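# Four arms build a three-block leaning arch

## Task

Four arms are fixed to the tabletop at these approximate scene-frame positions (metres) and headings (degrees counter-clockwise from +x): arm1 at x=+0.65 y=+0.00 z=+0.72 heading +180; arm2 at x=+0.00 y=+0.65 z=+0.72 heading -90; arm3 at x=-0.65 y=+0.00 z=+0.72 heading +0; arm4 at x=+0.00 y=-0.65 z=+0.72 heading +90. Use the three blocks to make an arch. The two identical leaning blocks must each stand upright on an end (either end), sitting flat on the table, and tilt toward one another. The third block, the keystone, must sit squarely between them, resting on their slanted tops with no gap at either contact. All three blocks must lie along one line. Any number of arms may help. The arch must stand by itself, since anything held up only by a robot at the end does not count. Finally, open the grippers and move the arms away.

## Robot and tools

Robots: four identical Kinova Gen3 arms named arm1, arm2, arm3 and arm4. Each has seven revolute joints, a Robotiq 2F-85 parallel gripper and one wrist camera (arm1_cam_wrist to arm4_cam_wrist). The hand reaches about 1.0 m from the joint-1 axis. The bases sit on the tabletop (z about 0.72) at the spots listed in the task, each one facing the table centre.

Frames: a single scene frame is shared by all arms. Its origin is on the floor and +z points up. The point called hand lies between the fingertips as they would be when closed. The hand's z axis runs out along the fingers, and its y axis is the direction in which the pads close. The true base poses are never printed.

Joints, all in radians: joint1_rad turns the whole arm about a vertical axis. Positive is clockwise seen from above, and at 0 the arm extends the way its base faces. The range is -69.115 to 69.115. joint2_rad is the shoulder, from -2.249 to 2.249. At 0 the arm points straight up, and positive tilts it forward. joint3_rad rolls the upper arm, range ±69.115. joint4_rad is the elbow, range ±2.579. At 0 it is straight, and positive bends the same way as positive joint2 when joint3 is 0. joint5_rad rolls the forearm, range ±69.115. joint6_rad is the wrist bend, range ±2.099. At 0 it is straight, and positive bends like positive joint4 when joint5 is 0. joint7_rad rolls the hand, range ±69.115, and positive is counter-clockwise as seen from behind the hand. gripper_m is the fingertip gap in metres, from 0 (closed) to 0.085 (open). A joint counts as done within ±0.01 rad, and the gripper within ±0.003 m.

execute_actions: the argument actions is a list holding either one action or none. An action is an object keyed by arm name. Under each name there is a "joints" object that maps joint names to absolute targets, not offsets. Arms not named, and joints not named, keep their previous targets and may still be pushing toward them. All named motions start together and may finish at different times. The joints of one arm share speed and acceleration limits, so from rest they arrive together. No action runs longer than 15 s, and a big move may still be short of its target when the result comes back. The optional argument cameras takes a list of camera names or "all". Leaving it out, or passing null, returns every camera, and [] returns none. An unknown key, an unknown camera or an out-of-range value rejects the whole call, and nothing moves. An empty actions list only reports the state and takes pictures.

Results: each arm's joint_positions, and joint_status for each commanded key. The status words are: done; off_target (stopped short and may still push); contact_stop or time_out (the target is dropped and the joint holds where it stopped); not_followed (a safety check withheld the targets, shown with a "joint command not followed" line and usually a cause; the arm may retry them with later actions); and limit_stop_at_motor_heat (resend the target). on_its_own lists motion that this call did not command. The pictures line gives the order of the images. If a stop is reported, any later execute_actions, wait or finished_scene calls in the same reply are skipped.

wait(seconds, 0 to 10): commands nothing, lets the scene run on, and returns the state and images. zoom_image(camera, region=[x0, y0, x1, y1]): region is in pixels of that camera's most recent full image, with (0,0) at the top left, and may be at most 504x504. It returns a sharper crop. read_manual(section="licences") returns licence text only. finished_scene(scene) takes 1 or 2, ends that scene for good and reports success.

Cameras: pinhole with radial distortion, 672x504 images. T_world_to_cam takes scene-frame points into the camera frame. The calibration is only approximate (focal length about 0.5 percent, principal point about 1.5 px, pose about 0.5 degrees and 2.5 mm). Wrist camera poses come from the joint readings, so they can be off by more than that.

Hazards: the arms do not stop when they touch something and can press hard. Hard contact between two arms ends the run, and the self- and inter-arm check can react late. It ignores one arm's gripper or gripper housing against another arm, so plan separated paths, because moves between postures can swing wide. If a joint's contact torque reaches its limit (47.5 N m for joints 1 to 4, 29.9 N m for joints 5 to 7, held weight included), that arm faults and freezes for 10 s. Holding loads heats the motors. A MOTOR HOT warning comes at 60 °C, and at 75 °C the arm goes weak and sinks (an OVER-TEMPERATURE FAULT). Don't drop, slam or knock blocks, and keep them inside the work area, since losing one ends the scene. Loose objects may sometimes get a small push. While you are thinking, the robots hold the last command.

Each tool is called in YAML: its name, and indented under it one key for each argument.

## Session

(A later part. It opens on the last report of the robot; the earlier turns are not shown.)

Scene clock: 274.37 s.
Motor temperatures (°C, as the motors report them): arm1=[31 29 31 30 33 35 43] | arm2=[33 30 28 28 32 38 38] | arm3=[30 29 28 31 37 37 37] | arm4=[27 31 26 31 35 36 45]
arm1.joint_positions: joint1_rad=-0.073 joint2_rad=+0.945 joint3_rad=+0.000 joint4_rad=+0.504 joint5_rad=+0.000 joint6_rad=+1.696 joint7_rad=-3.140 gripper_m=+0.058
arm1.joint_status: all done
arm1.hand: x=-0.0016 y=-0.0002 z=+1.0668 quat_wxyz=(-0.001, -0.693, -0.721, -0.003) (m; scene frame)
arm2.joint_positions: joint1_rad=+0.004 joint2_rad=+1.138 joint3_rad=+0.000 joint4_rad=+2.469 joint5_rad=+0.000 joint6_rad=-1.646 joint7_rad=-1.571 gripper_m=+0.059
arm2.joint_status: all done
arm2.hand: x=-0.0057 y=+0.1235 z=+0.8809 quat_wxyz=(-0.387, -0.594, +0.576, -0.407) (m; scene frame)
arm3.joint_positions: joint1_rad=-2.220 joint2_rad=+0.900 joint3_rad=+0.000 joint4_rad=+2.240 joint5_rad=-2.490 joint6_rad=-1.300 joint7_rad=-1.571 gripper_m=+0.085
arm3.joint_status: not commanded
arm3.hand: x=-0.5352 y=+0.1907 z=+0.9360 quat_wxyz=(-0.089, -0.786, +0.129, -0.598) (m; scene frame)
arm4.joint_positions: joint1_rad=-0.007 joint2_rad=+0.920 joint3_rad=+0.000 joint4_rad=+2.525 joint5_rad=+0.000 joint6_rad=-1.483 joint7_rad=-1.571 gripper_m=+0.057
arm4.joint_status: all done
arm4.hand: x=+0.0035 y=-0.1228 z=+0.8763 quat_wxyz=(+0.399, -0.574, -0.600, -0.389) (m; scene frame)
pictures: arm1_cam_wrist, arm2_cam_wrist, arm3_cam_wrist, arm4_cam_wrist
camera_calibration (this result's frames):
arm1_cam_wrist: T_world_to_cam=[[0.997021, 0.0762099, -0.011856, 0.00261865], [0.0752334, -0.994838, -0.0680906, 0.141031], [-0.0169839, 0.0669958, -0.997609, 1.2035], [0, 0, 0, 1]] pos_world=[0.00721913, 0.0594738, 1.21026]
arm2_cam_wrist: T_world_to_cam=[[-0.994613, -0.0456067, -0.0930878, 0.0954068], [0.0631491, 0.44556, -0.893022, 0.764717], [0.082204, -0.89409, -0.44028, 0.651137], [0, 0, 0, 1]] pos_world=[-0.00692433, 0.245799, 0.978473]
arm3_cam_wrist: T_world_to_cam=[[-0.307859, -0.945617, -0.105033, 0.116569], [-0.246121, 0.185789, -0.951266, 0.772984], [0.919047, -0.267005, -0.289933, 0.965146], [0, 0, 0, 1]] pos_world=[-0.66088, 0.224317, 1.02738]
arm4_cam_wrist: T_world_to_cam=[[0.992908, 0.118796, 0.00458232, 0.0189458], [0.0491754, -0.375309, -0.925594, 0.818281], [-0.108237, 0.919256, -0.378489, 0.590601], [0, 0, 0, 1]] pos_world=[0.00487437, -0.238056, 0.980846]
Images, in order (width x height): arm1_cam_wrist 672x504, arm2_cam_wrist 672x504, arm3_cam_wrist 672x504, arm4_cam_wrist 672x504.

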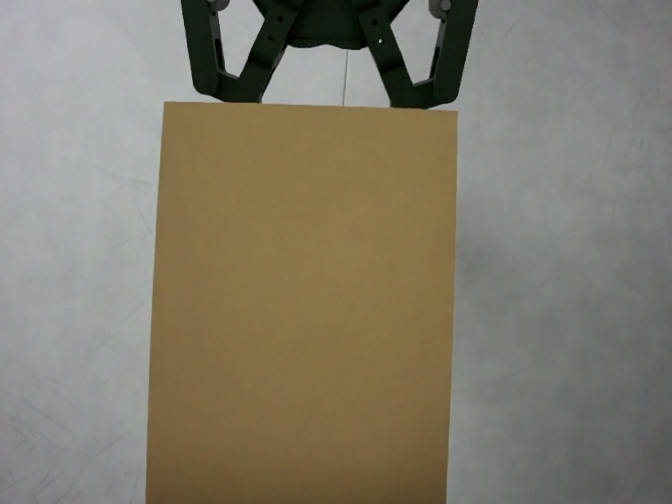

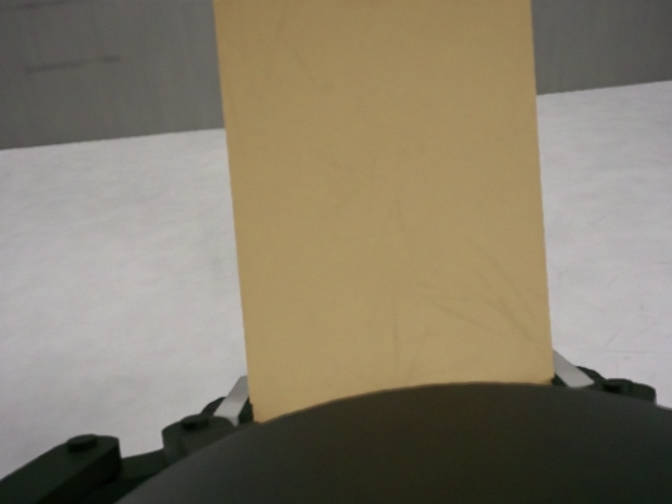

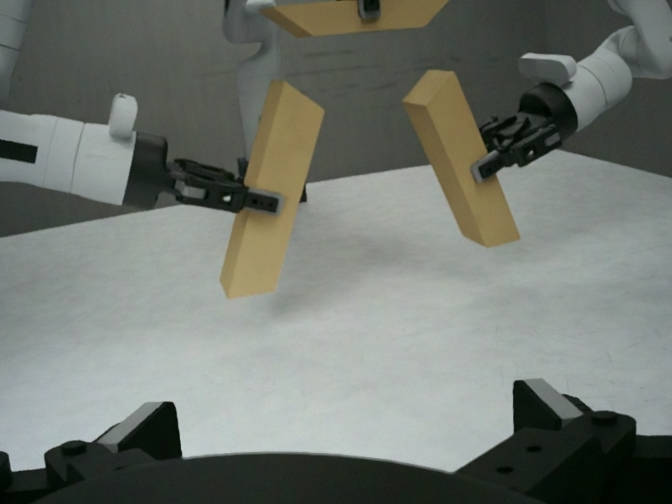

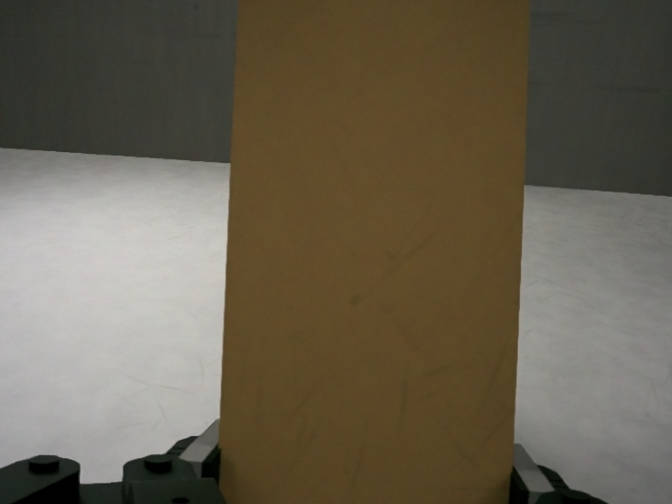

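zoom_image:
  camera: "arm3_cam_wrist"
  region: [160, 70, 400, 310]

zoom_image:
  camera: "arm3_cam_wrist"
  region: [370, 55, 570, 255]

Region (160, 70, 400, 310) of arm3_cam_wrist's 672x504 image, scaled by 2.100.

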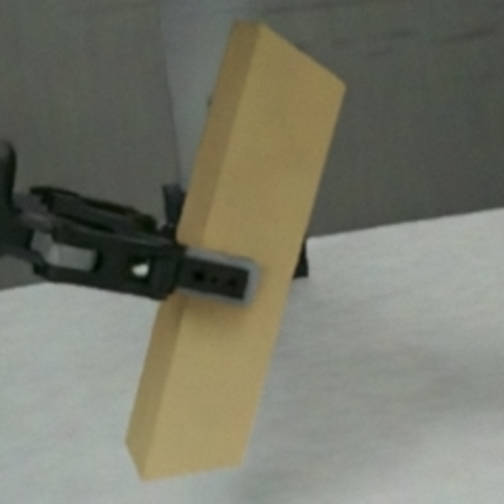

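Region (370, 55, 570, 255) of arm3_cam_wrist's 672x504 image, scaled by 2.520.

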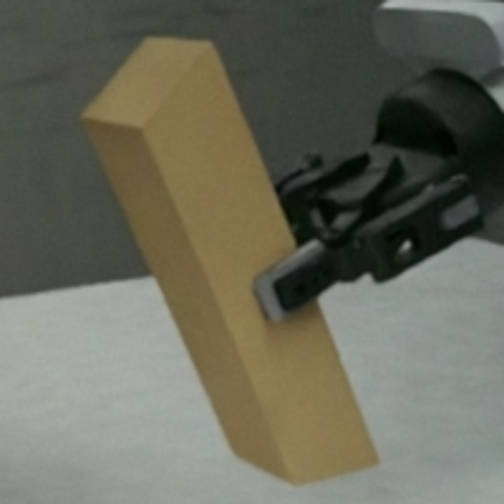

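execute_actions:
  actions:
    - {"arm2":{"joints":{"joint2_rad":1.3376,"joint4_rad":2.3847,"joint6_rad":-1.8077}},"arm4":{"joints":{"joint2_rad":1.1411,"joint4_rad":2.4821,"joint6_rad":-1.7086}},"arm1":{"joints":{"joint2_rad":0.9523,"joint4_rad":0.793,"joint6_rad":1.3963}}}

zoom_image:
  camera: "arm3_cam_wrist"
  region: [200, 40, 550, 390]

Scene clock: 323.83 s.
Motor temperatures (°C, as the motors report them): arm1=[31 31 31 30 33 35 43] | arm2=[33 31 28 28 32 38 38] | arm3=[30 29 28 31 37 37 37] | arm4=[27 32 26 31 35 36 45]
arm1.joint_positions: joint1_rad=-0.073 joint2_rad=+0.954 joint3_rad=+0.000 joint4_rad=+0.794 joint5_rad=+0.000 joint6_rad=+1.396 joint7_rad=-3.140 gripper_m=+0.058
arm1.joint_status: all done
arm1.hand: x=-0.0010 y=+0.0001 z=+0.9696 quat_wxyz=(-0.001, -0.693, -0.721, -0.003) (m; scene frame)
arm2.joint_positions: joint1_rad=+0.004 joint2_rad=+1.340 joint3_rad=+0.000 joint4_rad=+2.385 joint5_rad=+0.000 joint6_rad=-1.805 joint7_rad=-1.571 gripper_m=+0.059
arm2.joint_status: all done
arm2.hand: x=-0.0052 y=+0.1229 z=+0.8309 quat_wxyz=(-0.399, -0.586, +0.568, -0.419) (m; scene frame)
arm3.joint_positions: joint1_rad=-2.220 joint2_rad=+0.900 joint3_rad=+0.000 joint4_rad=+2.240 joint5_rad=-2.490 joint6_rad=-1.300 joint7_rad=-1.571 gripper_m=+0.085
arm3.joint_status: not commanded
arm3.hand: x=-0.5352 y=+0.1907 z=+0.9360 quat_wxyz=(-0.089, -0.786, +0.129, -0.598) (m; scene frame)
arm4.joint_positions: joint1_rad=-0.007 joint2_rad=+1.144 joint3_rad=+0.000 joint4_rad=+2.483 joint5_rad=+0.000 joint6_rad=-1.706 joint7_rad=-1.571 gripper_m=+0.057
arm4.joint_status: all done
arm4.hand: x=+0.0039 y=-0.1227 z=+0.8293 quat_wxyz=(+0.412, -0.566, -0.591, -0.401) (m; scene frame)
pictures: arm1_cam_wrist, arm2_cam_wrist, arm3_cam_wrist, arm4_cam_wrist
camera_calibration (this result's frames):
arm1_cam_wrist: T_world_to_cam=[[0.997024, 0.0762047, -0.0116874, 0.000650877], [0.0752396, -0.994838, -0.0680856, 0.134668], [-0.0168155, 0.0670036, -0.997611, 1.10656], [0, 0, 0, 1]] pos_world=[0.00782598, 0.0597802, 1.11309]
arm2_cam_wrist: T_world_to_cam=[[-0.994489, -0.0489941, -0.0926856, 0.0912775], [0.0646832, 0.409009, -0.910235, 0.739106], [0.0825054, -0.911214, -0.403585, 0.600134], [0, 0, 0, 1]] pos_world=[-0.0065475, 0.249022, 0.923426]
arm3_cam_wrist: T_world_to_cam=[[-0.307859, -0.945617, -0.105033, 0.116569], [-0.246121, 0.185789, -0.951266, 0.772984], [0.919047, -0.267005, -0.289933, 0.965146], [0, 0, 0, 1]] pos_world=[-0.66088, 0.224317, 1.02738]
arm4_cam_wrist: T_world_to_cam=[[0.99288, 0.118864, 0.00784688, 0.0160884], [0.0478221, -0.337397, -0.940147, 0.791565], [-0.109102, 0.933828, -0.340679, 0.543183], [0, 0, 0, 1]] pos_world=[0.00543431, -0.24208, 0.929112]
Images, in order (width x height): arm1_cam_wrist 672x504, arm2_cam_wrist 672x504, arm3_cam_wrist 672x504, arm4_cam_wrist 672x504.

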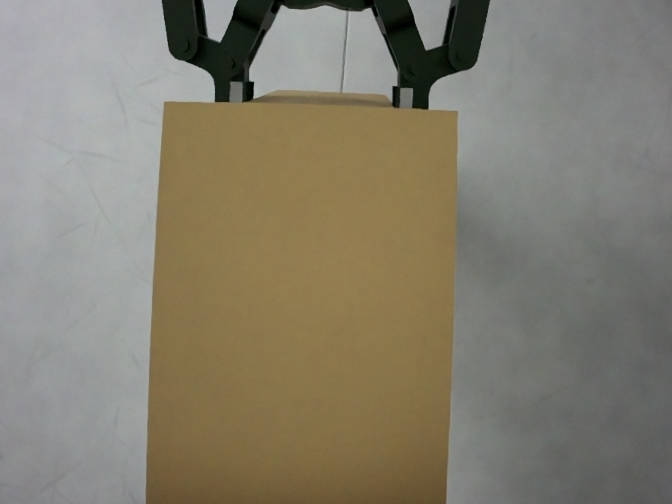

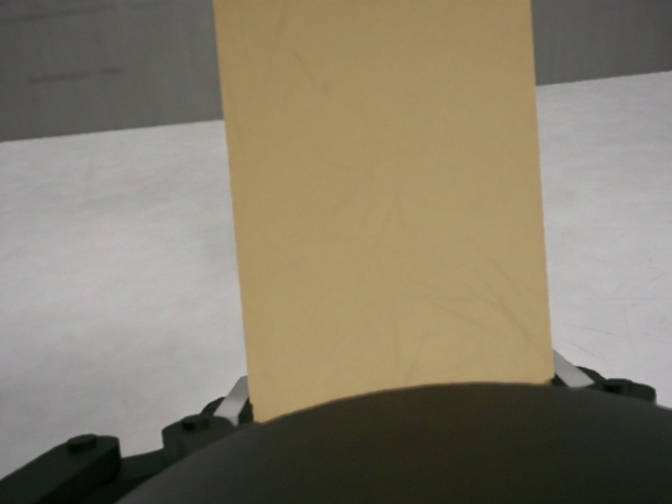

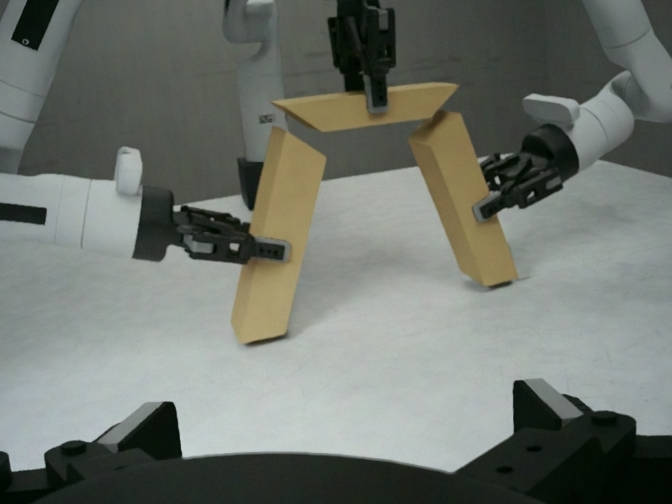

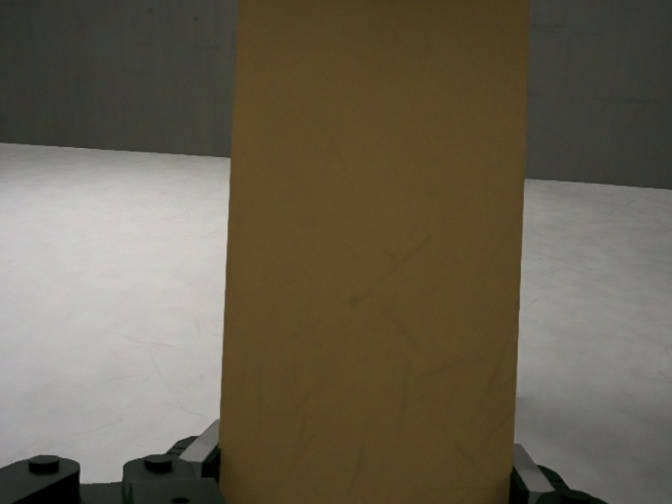

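Region (200, 40, 550, 390) of arm3_cam_wrist's 672x504 image, scaled by 1.440.

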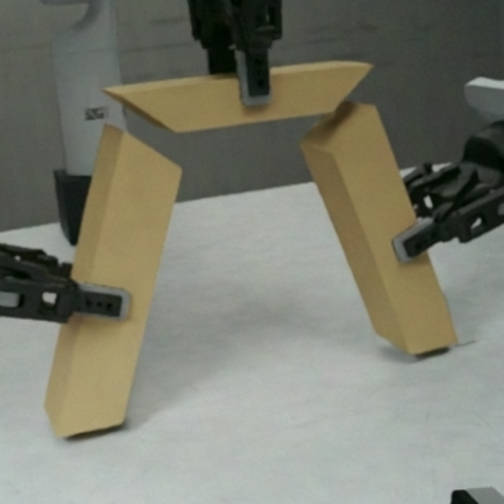

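zoom_image:
  camera: "arm3_cam_wrist"
  region: [260, 70, 480, 180]

zoom_image:
  camera: "arm3_cam_wrist"
  region: [215, 300, 315, 360]

zoom_image:
  camera: "arm3_cam_wrist"
  region: [450, 245, 550, 305]

Region (260, 70, 480, 180) of arm3_cam_wrist's 672x504 image, scaled by 2.291.

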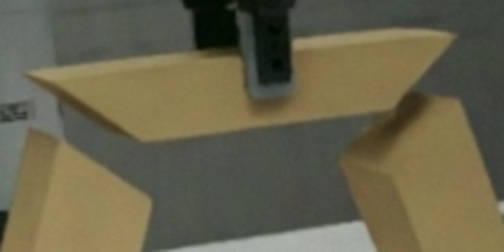

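Region (215, 300, 315, 360) of arm3_cam_wrist's 672x504 image, scaled by 5.040; it fills the top 302 rows of this view, and the rest is white.

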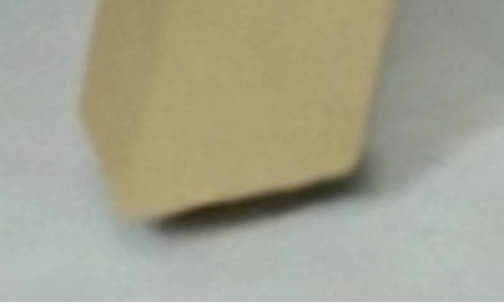

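Region (450, 245, 550, 305) of arm3_cam_wrist's 672x504 image, scaled by 5.040; it fills the top 302 rows of this view, and the rest is white.

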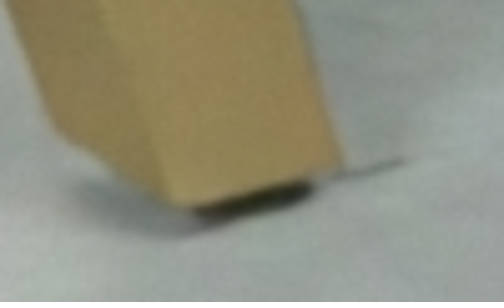

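execute_actions:
  actions:
    - {"arm2":{"joints":{"joint2_rad":1.3633,"joint4_rad":2.368,"joint6_rad":-1.8167}},"arm4":{"joints":{"joint2_rad":1.1659,"joint4_rad":2.4725,"joint6_rad":-1.7238}},"arm1":{"joints":{"joint2_rad":0.9653,"joint4_rad":0.8303,"joint6_rad":1.346}}}

zoom_image:
  camera: "arm3_cam_wrist"
  region: [260, 80, 480, 190]

zoom_image:
  camera: "arm3_cam_wrist"
  region: [215, 300, 315, 360]

zoom_image:
  camera: "arm3_cam_wrist"
  region: [450, 245, 550, 305]

Scene clock: 354.90 s.
Motor temperatures (°C, as the motors report them): arm1=[31 32 31 30 33 35 43] | arm2=[33 32 28 28 32 38 38] | arm3=[30 29 28 31 37 37 37] | arm4=[27 32 26 31 35 36 45]
arm1.joint_positions: joint1_rad=-0.073 joint2_rad=+0.967 joint3_rad=+0.000 joint4_rad=+0.831 joint5_rad=+0.000 joint6_rad=+1.346 joint7_rad=-3.140 gripper_m=+0.058
arm1.joint_status: all done
arm1.hand: x=-0.0008 y=+0.0002 z=+0.9497 quat_wxyz=(-0.001, -0.693, -0.721, -0.003) (m; scene frame)
arm2.joint_positions: joint1_rad=+0.004 joint2_rad=+1.366 joint3_rad=+0.000 joint4_rad=+2.369 joint5_rad=+0.000 joint6_rad=-1.814 joint7_rad=-1.571 gripper_m=+0.059
arm2.joint_status: all done
arm2.hand: x=-0.0052 y=+0.1228 z=+0.8219 quat_wxyz=(-0.399, -0.586, +0.568, -0.419) (m; scene frame)
arm3.joint_positions: joint1_rad=-2.220 joint2_rad=+0.900 joint3_rad=+0.000 joint4_rad=+2.240 joint5_rad=-2.490 joint6_rad=-1.300 joint7_rad=-1.571 gripper_m=+0.085
arm3.joint_status: not commanded
arm3.hand: x=-0.5352 y=+0.1907 z=+0.9360 quat_wxyz=(-0.089, -0.786, +0.129, -0.598) (m; scene frame)
arm4.joint_positions: joint1_rad=-0.007 joint2_rad=+1.169 joint3_rad=+0.000 joint4_rad=+2.473 joint5_rad=+0.000 joint6_rad=-1.721 joint7_rad=-1.571 gripper_m=+0.057
arm4.joint_status: all done
arm4.hand: x=+0.0040 y=-0.1227 z=+0.8220 quat_wxyz=(+0.412, -0.566, -0.591, -0.401) (m; scene frame)
pictures: arm1_cam_wrist, arm2_cam_wrist, arm3_cam_wrist, arm4_cam_wrist
camera_calibration (this result's frames):
arm1_cam_wrist: T_world_to_cam=[[0.997023, 0.0762057, -0.0117463, 0.000352827], [0.0752365, -0.994838, -0.068087, 0.133365], [-0.0168743, 0.0670006, -0.99761, 1.08667], [0, 0, 0, 1]] pos_world=[0.00795112, 0.0598421, 1.09316]
arm2_cam_wrist: T_world_to_cam=[[-0.994489, -0.0489954, -0.0926859, 0.0905254], [0.0646847, 0.408989, -0.910244, 0.73098], [0.0825052, -0.911223, -0.403566, 0.596392], [0, 0, 0, 1]] pos_world=[-0.0064621, 0.248919, 0.914444]
arm3_cam_wrist: T_world_to_cam=[[-0.30786, -0.945616, -0.105033, 0.116569], [-0.246121, 0.185789, -0.951266, 0.772984], [0.919047, -0.267005, -0.289933, 0.965146], [0, 0, 0, 1]] pos_world=[-0.66088, 0.224317, 1.02738]
arm4_cam_wrist: T_world_to_cam=[[0.99288, 0.118863, 0.00784553, 0.0160878], [0.0478202, -0.337396, -0.940147, 0.784706], [-0.109101, 0.933828, -0.340678, 0.540688], [0, 0, 0, 1]] pos_world=[0.00549166, -0.242065, 0.921814]
Images, in order (width x height): arm1_cam_wrist 672x504, arm2_cam_wrist 672x504, arm3_cam_wrist 672x504, arm4_cam_wrist 672x504.

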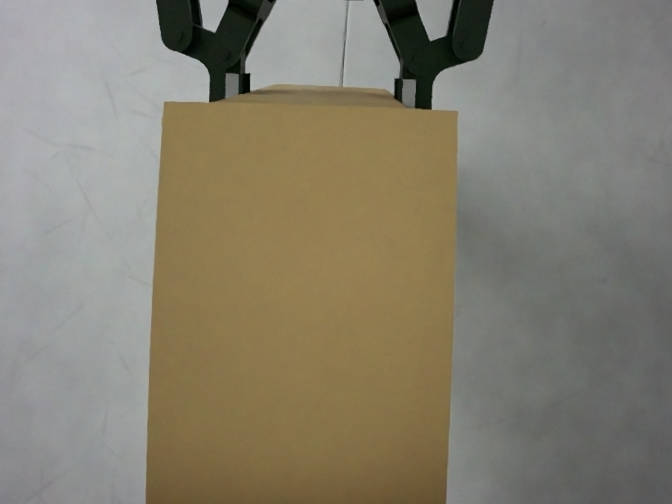

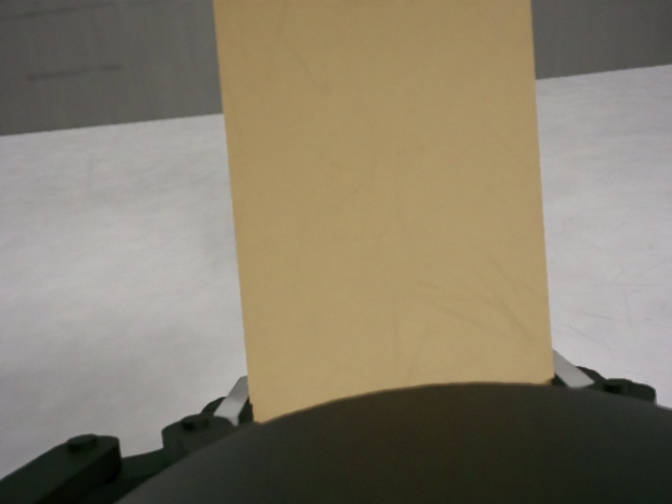

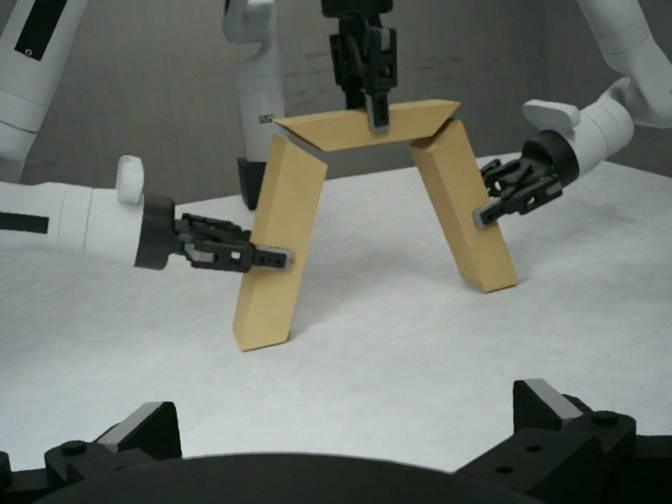

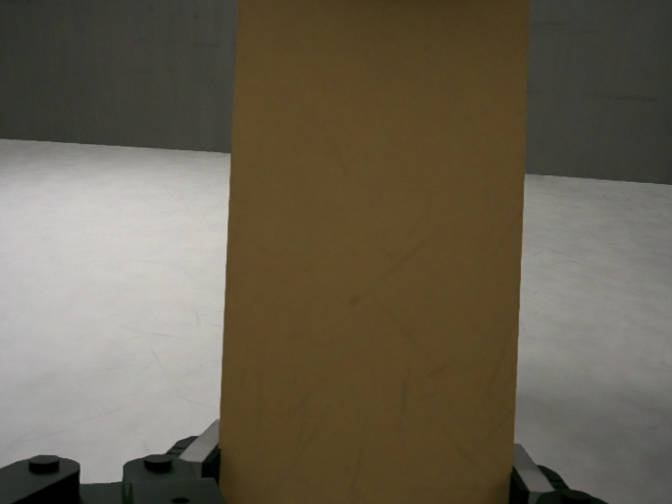

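Region (260, 80, 480, 190) of arm3_cam_wrist's 672x504 image, scaled by 2.291.

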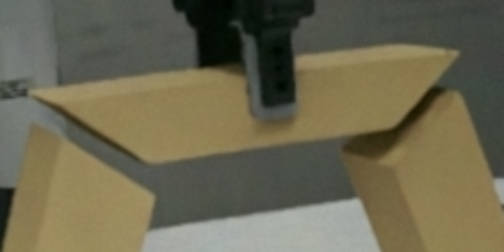

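Region (215, 300, 315, 360) of arm3_cam_wrist's 672x504 image, scaled by 5.040; it fills the top 302 rows of this view, and the rest is white.

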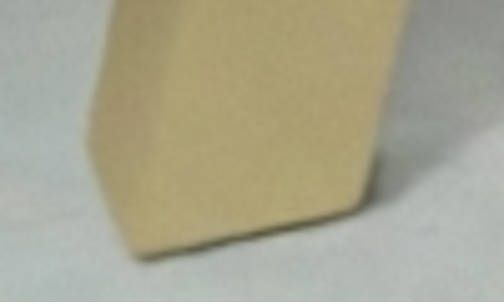

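Region (450, 245, 550, 305) of arm3_cam_wrist's 672x504 image, scaled by 5.040; it fills the top 302 rows of this view, and the rest is white.

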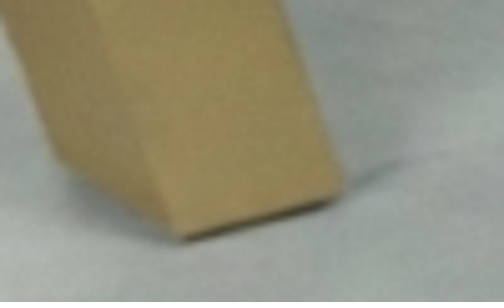

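execute_actions:
  actions:
    - {"arm2":{"joints":{"joint2_rad":1.3704,"joint4_rad":2.3634,"joint6_rad":-1.8192}},"arm4":{"joints":{"joint2_rad":1.1744,"joint4_rad":2.4692,"joint6_rad":-1.729}},"arm1":{"joints":{"joint2_rad":0.9742,"joint4_rad":0.8512,"joint6_rad":1.3162}}}

zoom_image:
  camera: "arm3_cam_wrist"
  region: [260, 90, 480, 200]

zoom_image:
  camera: "arm3_cam_wrist"
  region: [215, 300, 315, 360]

zoom_image:
  camera: "arm3_cam_wrist"
  region: [450, 245, 550, 305]

Scene clock: 371.70 s.
Motor temperatures (°C, as the motors report them): arm1=[31 32 31 30 33 35 43] | arm2=[33 32 28 28 32 38 38] | arm3=[30 29 28 31 37 37 37] | arm4=[27 33 26 31 35 36 45]
arm1.joint_positions: joint1_rad=-0.073 joint2_rad=+0.976 joint3_rad=+0.000 joint4_rad=+0.852 joint5_rad=+0.000 joint6_rad=+1.316 joint7_rad=-3.140 gripper_m=+0.058
arm1.joint_status: all done
arm1.hand: x=-0.0007 y=+0.0002 z=+0.9375 quat_wxyz=(-0.001, -0.693, -0.721, -0.003) (m; scene frame)
arm2.joint_positions: joint1_rad=+0.004 joint2_rad=+1.373 joint3_rad=+0.000 joint4_rad=+2.364 joint5_rad=+0.000 joint6_rad=-1.817 joint7_rad=-1.571 gripper_m=+0.059
arm2.joint_status: all done
arm2.hand: x=-0.0051 y=+0.1228 z=+0.8194 quat_wxyz=(-0.399, -0.586, +0.568, -0.419) (m; scene frame)
arm3.joint_positions: joint1_rad=-2.220 joint2_rad=+0.900 joint3_rad=+0.000 joint4_rad=+2.240 joint5_rad=-2.490 joint6_rad=-1.300 joint7_rad=-1.571 gripper_m=+0.085
arm3.joint_status: not commanded
arm3.hand: x=-0.5352 y=+0.1907 z=+0.9360 quat_wxyz=(-0.089, -0.786, +0.129, -0.598) (m; scene frame)
arm4.joint_positions: joint1_rad=-0.007 joint2_rad=+1.177 joint3_rad=+0.000 joint4_rad=+2.470 joint5_rad=+0.000 joint6_rad=-1.727 joint7_rad=-1.571 gripper_m=+0.057
arm4.joint_status: all done
arm4.hand: x=+0.0040 y=-0.1227 z=+0.8195 quat_wxyz=(+0.412, -0.566, -0.591, -0.401) (m; scene frame)
pictures: arm1_cam_wrist, arm2_cam_wrist, arm3_cam_wrist, arm4_cam_wrist
camera_calibration (this result's frames):
arm1_cam_wrist: T_world_to_cam=[[0.997023, 0.0762052, -0.011761, 0.0000389948], [0.0752351, -0.994839, -0.0680874, 0.132564], [-0.0168889, 0.0669998, -0.99761, 1.07452], [0, 0, 0, 1]] pos_world=[0.00813513, 0.0598844, 1.08098]
arm2_cam_wrist: T_world_to_cam=[[-0.994489, -0.0489923, -0.0926862, 0.0903158], [0.0646835, 0.409019, -0.910231, 0.728668], [0.0825047, -0.91121, -0.403596, 0.59543], [0, 0, 0, 1]] pos_world=[-0.00644046, 0.248948, 0.91194]
arm3_cam_wrist: T_world_to_cam=[[-0.307859, -0.945617, -0.105033, 0.116569], [-0.246121, 0.185789, -0.951266, 0.772984], [0.919047, -0.267005, -0.289933, 0.965146], [0, 0, 0, 1]] pos_world=[-0.66088, 0.224317, 1.02738]
arm4_cam_wrist: T_world_to_cam=[[0.99288, 0.118862, 0.0078435, 0.0160927], [0.0478206, -0.337418, -0.94014, 0.782307], [-0.1091, 0.933821, -0.340699, 0.539888], [0, 0, 0, 1]] pos_world=[0.00551337, -0.242107, 0.919291]
Images, in order (width x height): arm1_cam_wrist 672x504, arm2_cam_wrist 672x504, arm3_cam_wrist 672x504, arm4_cam_wrist 672x504.

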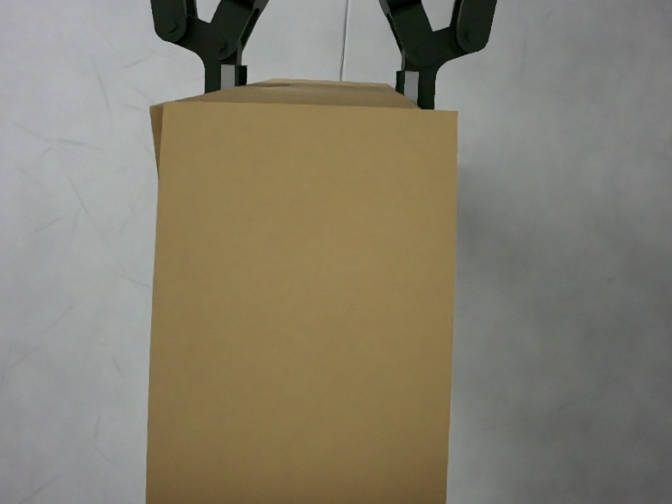

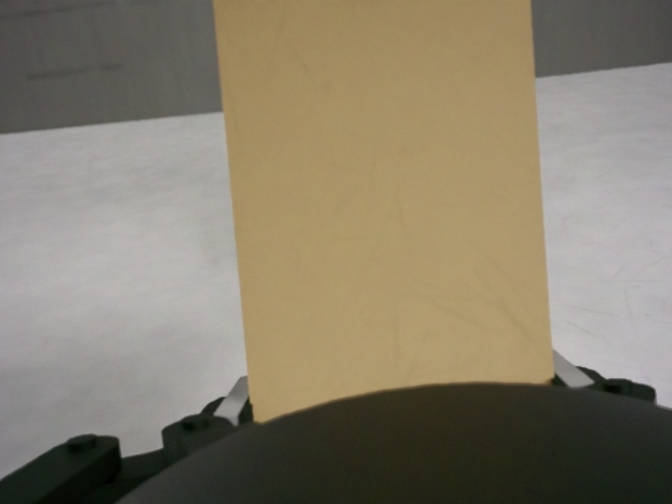

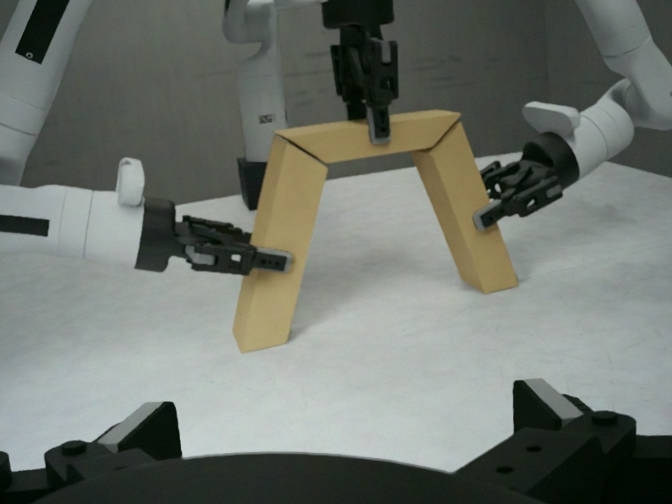

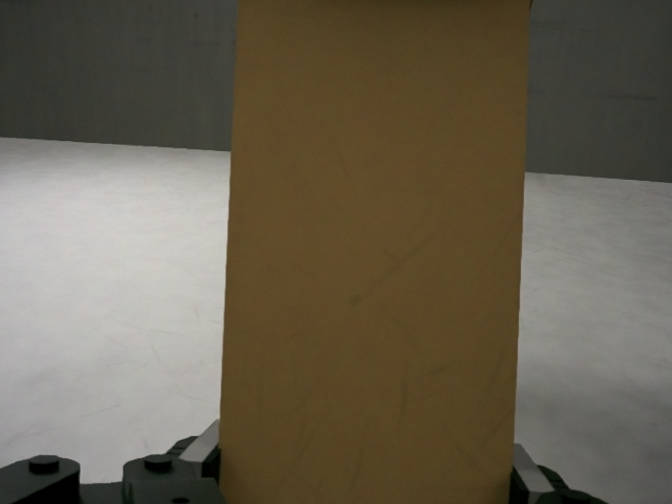

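Region (260, 90, 480, 200) of arm3_cam_wrist's 672x504 image, scaled by 2.291.

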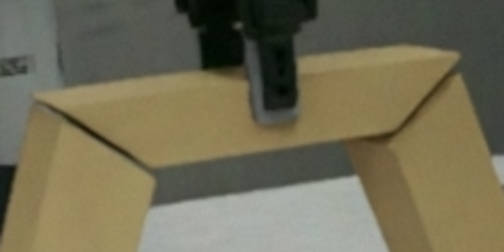

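Region (215, 300, 315, 360) of arm3_cam_wrist's 672x504 image, scaled by 5.040; it fills the top 302 rows of this view, and the rest is white.

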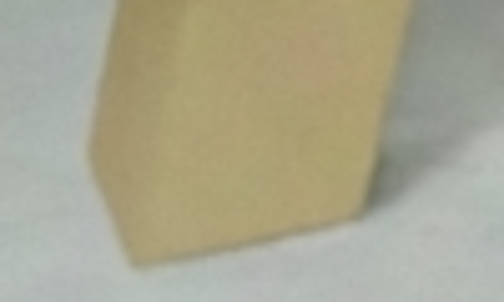

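Region (450, 245, 550, 305) of arm3_cam_wrist's 672x504 image, scaled by 5.040; it fills the top 302 rows of this view, and the rest is white.

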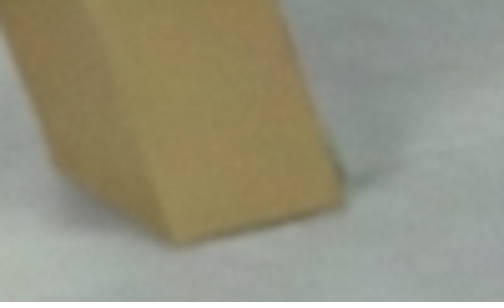

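execute_actions:
  actions:
    - {"arm1":{"joints":{"joint2_rad":0.9836,"joint4_rad":0.8303,"joint6_rad":1.3277,"joint7_rad":-3.13}}}
  cameras: ["arm1_cam_wrist","arm3_cam_wrist","arm4_cam_wrist"]

zoom_image:
  camera: "arm3_cam_wrist"
  region: [260, 115, 350, 185]

zoom_image:
  camera: "arm3_cam_wrist"
  region: [395, 100, 485, 170]

Scene clock: 385.03 s.
Motor temperatures (°C, as the motors report them): arm1=[31 33 31 30 33 35 43] | arm2=[33 32 28 28 32 38 38] | arm3=[30 29 28 31 37 37 37] | arm4=[27 33 26 31 35 36 45]
arm1.joint_positions: joint1_rad=-0.073 joint2_rad=+0.985 joint3_rad=+0.000 joint4_rad=+0.831 joint5_rad=+0.000 joint6_rad=+1.328 joint7_rad=-3.130 gripper_m=+0.058
arm1.joint_status: all done
arm1.hand: x=-0.0038 y=+0.0001 z=+0.9378 quat_wxyz=(-0.001, -0.690, -0.724, -0.003) (m; scene frame)
arm2.joint_positions: joint1_rad=+0.004 joint2_rad=+1.373 joint3_rad=+0.000 joint4_rad=+2.364 joint5_rad=+0.000 joint6_rad=-1.817 joint7_rad=-1.571 gripper_m=+0.059
arm2.joint_status: not commanded
arm2.hand: x=-0.0051 y=+0.1228 z=+0.8194 quat_wxyz=(-0.399, -0.586, +0.568, -0.419) (m; scene frame)
arm3.joint_positions: joint1_rad=-2.220 joint2_rad=+0.900 joint3_rad=+0.000 joint4_rad=+2.240 joint5_rad=-2.490 joint6_rad=-1.300 joint7_rad=-1.571 gripper_m=+0.085
arm3.joint_status: not commanded
arm3.hand: x=-0.5352 y=+0.1907 z=+0.9360 quat_wxyz=(-0.089, -0.786, +0.129, -0.598) (m; scene frame)
arm4.joint_positions: joint1_rad=-0.007 joint2_rad=+1.177 joint3_rad=+0.000 joint4_rad=+2.470 joint5_rad=+0.000 joint6_rad=-1.727 joint7_rad=-1.571 gripper_m=+0.057
arm4.joint_status: not commanded
arm4.hand: x=+0.0040 y=-0.1227 z=+0.8195 quat_wxyz=(+0.412, -0.566, -0.591, -0.400) (m; scene frame)
pictures: arm1_cam_wrist, arm3_cam_wrist, arm4_cam_wrist
camera_calibration (this result's frames):
arm1_cam_wrist: T_world_to_cam=[[0.99621, 0.0861723, -0.0118037, 0.00318304], [0.0851787, -0.994041, -0.0680203, 0.132673], [-0.0175949, 0.0667571, -0.997614, 1.07473], [0, 0, 0, 1]] pos_world=[0.00443788, 0.0598618, 1.08123]
arm3_cam_wrist: T_world_to_cam=[[-0.307859, -0.945617, -0.105033, 0.116569], [-0.246121, 0.185789, -0.951266, 0.772984], [0.919047, -0.267005, -0.289933, 0.965146], [0, 0, 0, 1]] pos_world=[-0.66088, 0.224317, 1.02738]
arm4_cam_wrist: T_world_to_cam=[[0.99288, 0.118862, 0.00784177, 0.0160945], [0.0478212, -0.337437, -0.940133, 0.782287], [-0.1091, 0.933814, -0.340718, 0.539903], [0, 0, 0, 1]] pos_world=[0.00551355, -0.242109, 0.919282]
Images, in order (width x height): arm1_cam_wrist 672x504, arm3_cam_wrist 672x504, arm4_cam_wrist 672x504.

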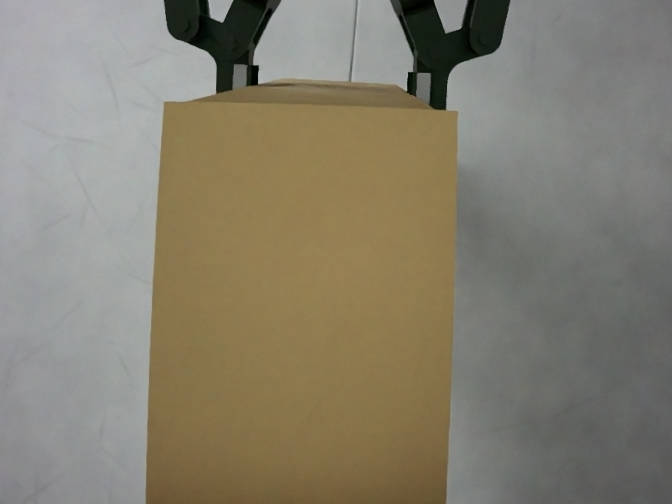

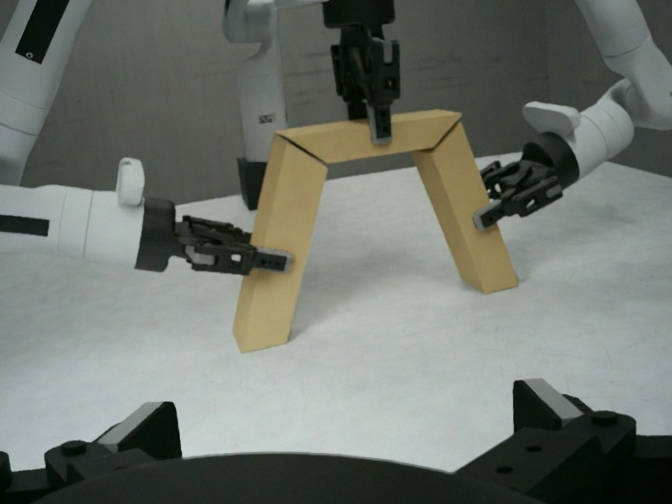

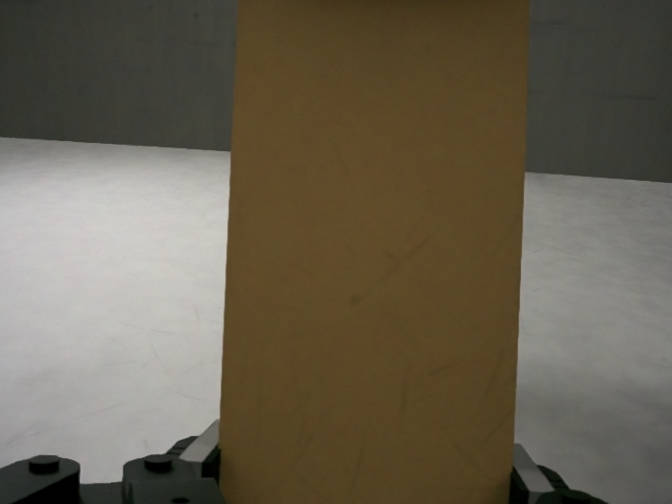

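Region (260, 115, 350, 185) of arm3_cam_wrist's 672x504 image, scaled by 5.600.

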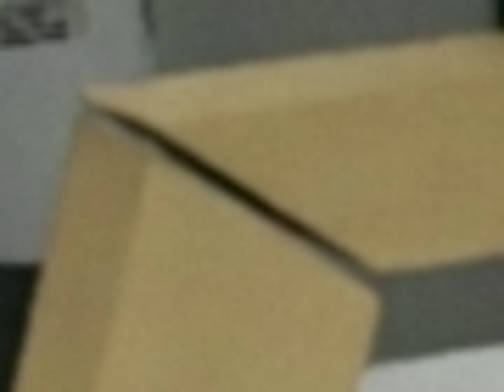

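Region (395, 100, 485, 170) of arm3_cam_wrist's 672x504 image, scaled by 5.600.

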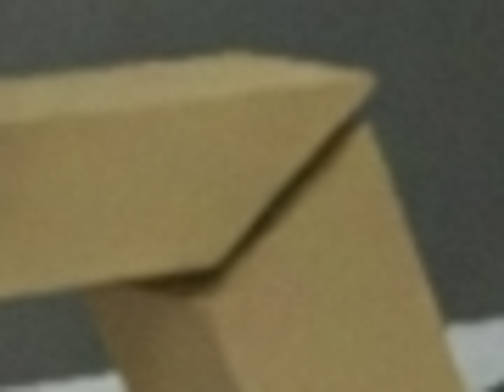

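execute_actions:
  actions:
    - {"arm1":{"joints":{"joint2_rad":0.9864,"joint4_rad":0.8367,"joint6_rad":1.3185}}}
  cameras: []

execute_actions:
  actions:
    - {"arm1":{"joints":{"gripper_m":0.085}}}
  cameras: ["arm1_cam_wrist","arm3_cam_wrist","arm4_cam_wrist"]

zoom_image:
  camera: "arm3_cam_wrist"
  region: [260, 115, 350, 185]

zoom_image:
  camera: "arm3_cam_wrist"
  region: [395, 100, 485, 170]

Scene clock: 401.07 s.
Motor temperatures (°C, as the motors report them): arm1=[31 33 31 30 33 35 43] | arm2=[33 32 28 28 32 38 38] | arm3=[30 29 28 31 37 37 37] | arm4=[27 33 26 30 35 36 45]
arm1.joint_positions: joint1_rad=-0.073 joint2_rad=+0.988 joint3_rad=+0.000 joint4_rad=+0.837 joint5_rad=+0.000 joint6_rad=+1.319 joint7_rad=-3.130 gripper_m=+0.058
arm1.joint_status: all done
arm1.hand: x=-0.0037 y=-0.0001 z=+0.9342 quat_wxyz=(-0.001, -0.690, -0.724, -0.003) (m; scene frame)
arm2.joint_positions: joint1_rad=+0.004 joint2_rad=+1.373 joint3_rad=+0.000 joint4_rad=+2.364 joint5_rad=+0.000 joint6_rad=-1.816 joint7_rad=-1.571 gripper_m=+0.059
arm2.joint_status: not commanded
arm2.hand: x=-0.0052 y=+0.1230 z=+0.8191 quat_wxyz=(-0.399, -0.586, +0.568, -0.419) (m; scene frame)
arm3.joint_positions: joint1_rad=-2.220 joint2_rad=+0.900 joint3_rad=+0.000 joint4_rad=+2.240 joint5_rad=-2.490 joint6_rad=-1.300 joint7_rad=-1.571 gripper_m=+0.085
arm3.joint_status: not commanded
arm3.hand: x=-0.5352 y=+0.1907 z=+0.9360 quat_wxyz=(-0.089, -0.786, +0.129, -0.598) (m; scene frame)
arm4.joint_positions: joint1_rad=-0.007 joint2_rad=+1.177 joint3_rad=+0.000 joint4_rad=+2.470 joint5_rad=+0.000 joint6_rad=-1.727 joint7_rad=-1.571 gripper_m=+0.057
arm4.joint_status: not commanded
arm4.hand: x=+0.0040 y=-0.1227 z=+0.8195 quat_wxyz=(+0.412, -0.566, -0.591, -0.400) (m; scene frame)
pictures: none
No camera images: the call's "cameras" was empty. Leave "cameras" out to get every camera's image.

Scene clock: 401.97 s.
Motor temperatures (°C, as the motors report them): arm1=[31 33 31 30 33 35 43] | arm2=[33 32 28 28 32 38 38] | arm3=[30 29 28 31 37 37 37] | arm4=[27 33 26 30 35 36 45]
arm1.joint_positions: joint1_rad=-0.073 joint2_rad=+0.986 joint3_rad=+0.000 joint4_rad=+0.837 joint5_rad=+0.000 joint6_rad=+1.318 joint7_rad=-3.130 gripper_m=+0.085
arm1.joint_status: all done
arm1.hand: x=-0.0043 y=+0.0001 z=+0.9354 quat_wxyz=(+0.000, -0.690, -0.724, -0.002) (m; scene frame)
arm2.joint_positions: joint1_rad=+0.004 joint2_rad=+1.374 joint3_rad=+0.000 joint4_rad=+2.365 joint5_rad=+0.000 joint6_rad=-1.816 joint7_rad=-1.571 gripper_m=+0.059
arm2.joint_status: not commanded
arm2.hand: x=-0.0051 y=+0.1233 z=+0.8186 quat_wxyz=(-0.398, -0.586, +0.568, -0.419) (m; scene frame)
arm3.joint_positions: joint1_rad=-2.220 joint2_rad=+0.900 joint3_rad=+0.000 joint4_rad=+2.240 joint5_rad=-2.490 joint6_rad=-1.300 joint7_rad=-1.571 gripper_m=+0.085
arm3.joint_status: not commanded
arm3.hand: x=-0.5352 y=+0.1907 z=+0.9360 quat_wxyz=(-0.089, -0.786, +0.129, -0.598) (m; scene frame)
arm4.joint_positions: joint1_rad=-0.007 joint2_rad=+1.178 joint3_rad=+0.000 joint4_rad=+2.470 joint5_rad=+0.000 joint6_rad=-1.726 joint7_rad=-1.571 gripper_m=+0.057
arm4.joint_status: not commanded
arm4.hand: x=+0.0039 y=-0.1232 z=+0.8187 quat_wxyz=(+0.411, -0.566, -0.592, -0.400) (m; scene frame)
pictures: arm1_cam_wrist, arm3_cam_wrist, arm4_cam_wrist
camera_calibration (this result's frames):
arm1_cam_wrist: T_world_to_cam=[[0.996177, 0.086155, -0.0144551, 0.00618311], [0.0849815, -0.994047, -0.0681791, 0.132715], [-0.020243, 0.06669, -0.997568, 1.07232], [0, 0, 0, 1]] pos_world=[0.00426919, 0.0598795, 1.07885]
arm3_cam_wrist: T_world_to_cam=[[-0.307859, -0.945617, -0.105033, 0.116569], [-0.246121, 0.185789, -0.951266, 0.772984], [0.919047, -0.267005, -0.289933, 0.965146], [0, 0, 0, 1]] pos_world=[-0.66088, 0.224317, 1.02738]
arm4_cam_wrist: T_world_to_cam=[[0.992863, 0.119018, 0.00764201, 0.0163882], [0.0479234, -0.339465, -0.939397, 0.780541], [-0.109211, 0.933059, -0.342746, 0.541616], [0, 0, 0, 1]] pos_world=[0.00547308, -0.242344, 0.918749]
Images, in order (width x height): arm1_cam_wrist 672x504, arm3_cam_wrist 672x504, arm4_cam_wrist 672x504.

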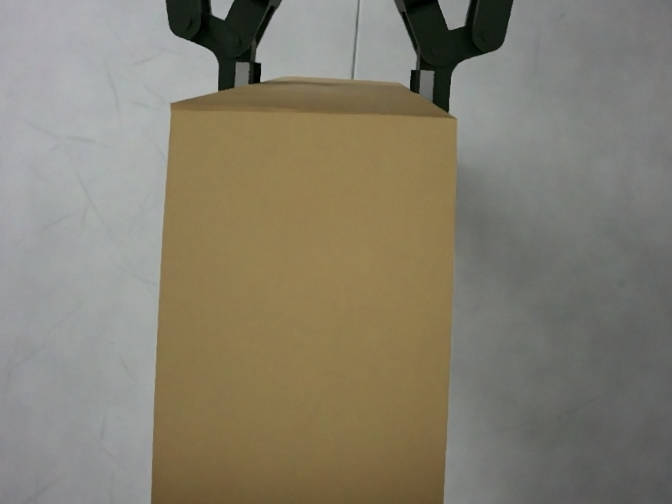

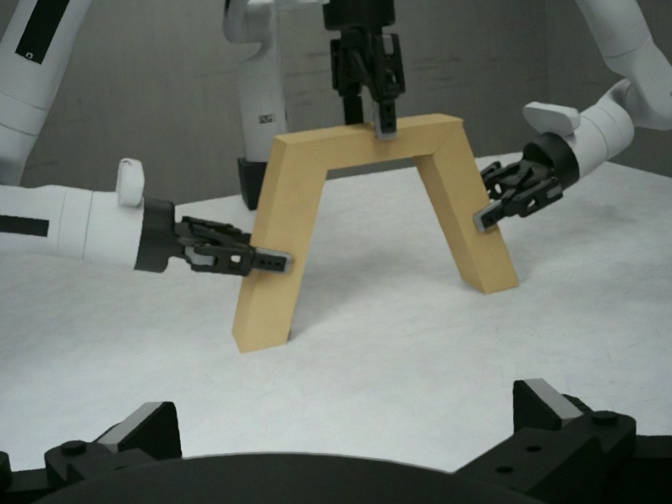

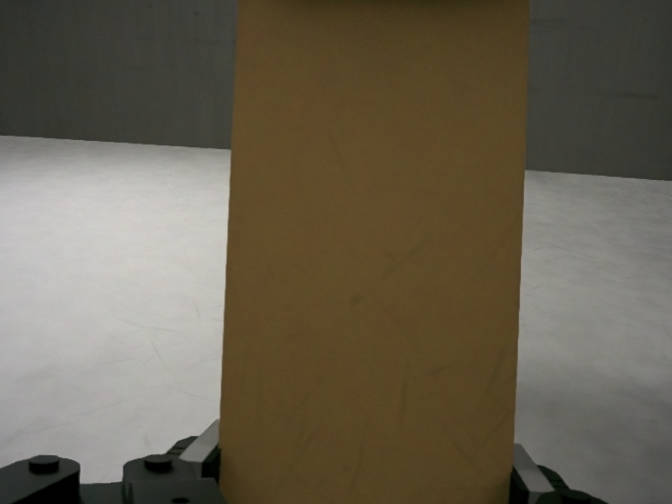

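Region (260, 115, 350, 185) of arm3_cam_wrist's 672x504 image, scaled by 5.600.

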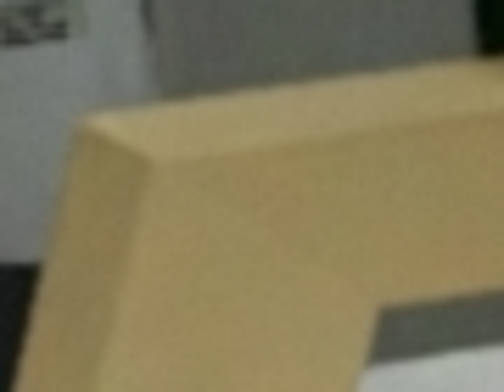

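Region (395, 100, 485, 170) of arm3_cam_wrist's 672x504 image, scaled by 5.600.

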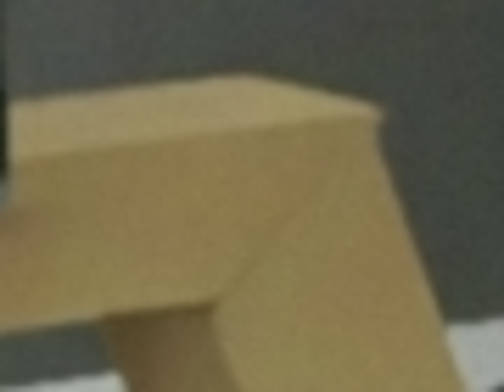

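Well seated. Release the legs and lift arm1.

execute_actions:
  actions:
    - {"arm1":{"joints":{"joint2_rad":0.9428,"joint4_rad":0.5029,"joint6_rad":1.6959}},"arm2":{"joints":{"gripper_m":0.085}},"arm4":{"joints":{"gripper_m":0.085}}}
  cameras: ["arm1_cam_wrist","arm3_cam_wrist"]

Scene clock: 409.20 s.
Motor temperatures (°C, as the motors report them): arm1=[31 33 31 30 33 35 43] | arm2=[33 32 28 28 32 38 38] | arm3=[30 29 28 31 37 37 37] | arm4=[27 33 26 30 35 36 45]
arm1.joint_positions: joint1_rad=-0.073 joint2_rad=+0.943 joint3_rad=+0.000 joint4_rad=+0.503 joint5_rad=+0.000 joint6_rad=+1.696 joint7_rad=-3.130 gripper_m=+0.085
arm1.joint_status: all done
arm1.hand: x=-0.0019 y=-0.0002 z=+1.0682 quat_wxyz=(+0.000, -0.690, -0.724, -0.002) (m; scene frame)
arm2.joint_positions: joint1_rad=+0.004 joint2_rad=+1.370 joint3_rad=+0.000 joint4_rad=+2.363 joint5_rad=+0.000 joint6_rad=-1.819 joint7_rad=-1.571 gripper_m=+0.085
arm2.joint_status: all done
arm2.hand: x=-0.0051 y=+0.1216 z=+0.8217 quat_wxyz=(-0.400, -0.584, +0.567, -0.421) (m; scene frame)
arm3.joint_positions: joint1_rad=-2.220 joint2_rad=+0.900 joint3_rad=+0.000 joint4_rad=+2.240 joint5_rad=-2.490 joint6_rad=-1.300 joint7_rad=-1.571 gripper_m=+0.085
arm3.joint_status: not commanded
arm3.hand: x=-0.5352 y=+0.1907 z=+0.9360 quat_wxyz=(-0.089, -0.786, +0.129, -0.598) (m; scene frame)
arm4.joint_positions: joint1_rad=-0.007 joint2_rad=+1.174 joint3_rad=+0.000 joint4_rad=+2.469 joint5_rad=+0.000 joint6_rad=-1.729 joint7_rad=-1.571 gripper_m=+0.085
arm4.joint_status: all done
arm4.hand: x=+0.0040 y=-0.1216 z=+0.8216 quat_wxyz=(+0.413, -0.565, -0.590, -0.402) (m; scene frame)
pictures: arm1_cam_wrist, arm3_cam_wrist
camera_calibration (this result's frames):
arm1_cam_wrist: T_world_to_cam=[[0.996176, 0.0861555, -0.0144979, 0.00575578], [0.0849791, -0.994047, -0.0681802, 0.141269], [-0.0202857, 0.0666875, -0.997568, 1.20488], [0, 0, 0, 1]] pos_world=[0.00670322, 0.0595817, 1.21167]
arm3_cam_wrist: T_world_to_cam=[[-0.307859, -0.945617, -0.105033, 0.116569], [-0.246121, 0.185789, -0.951266, 0.772984], [0.919047, -0.267005, -0.289933, 0.965146], [0, 0, 0, 1]] pos_world=[-0.66088, 0.224317, 1.02738]
Images, in order (width x height): arm1_cam_wrist 672x504, arm3_cam_wrist 672x504.

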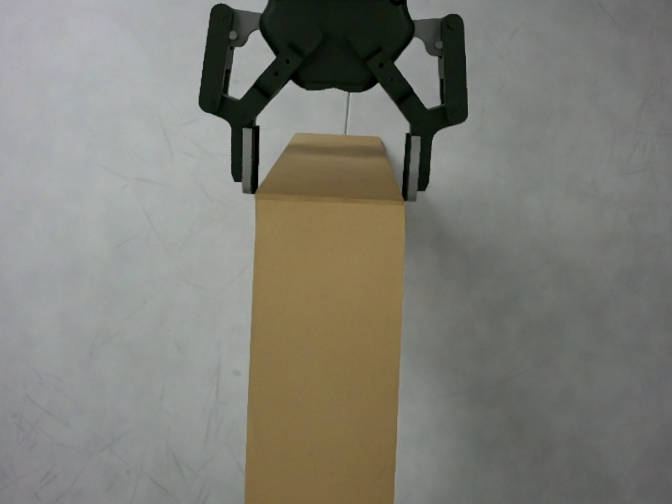

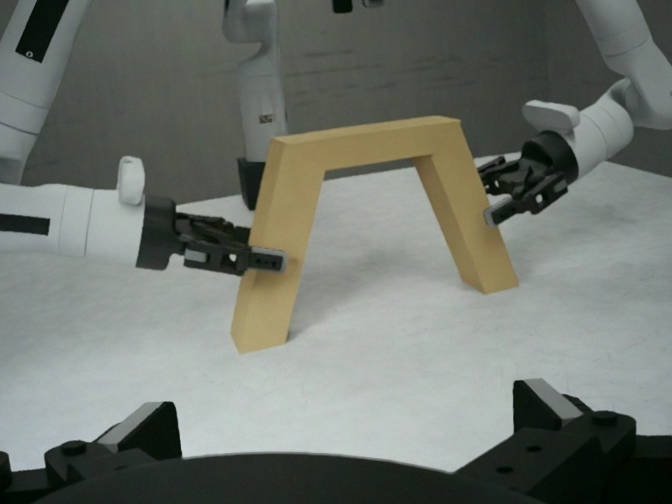

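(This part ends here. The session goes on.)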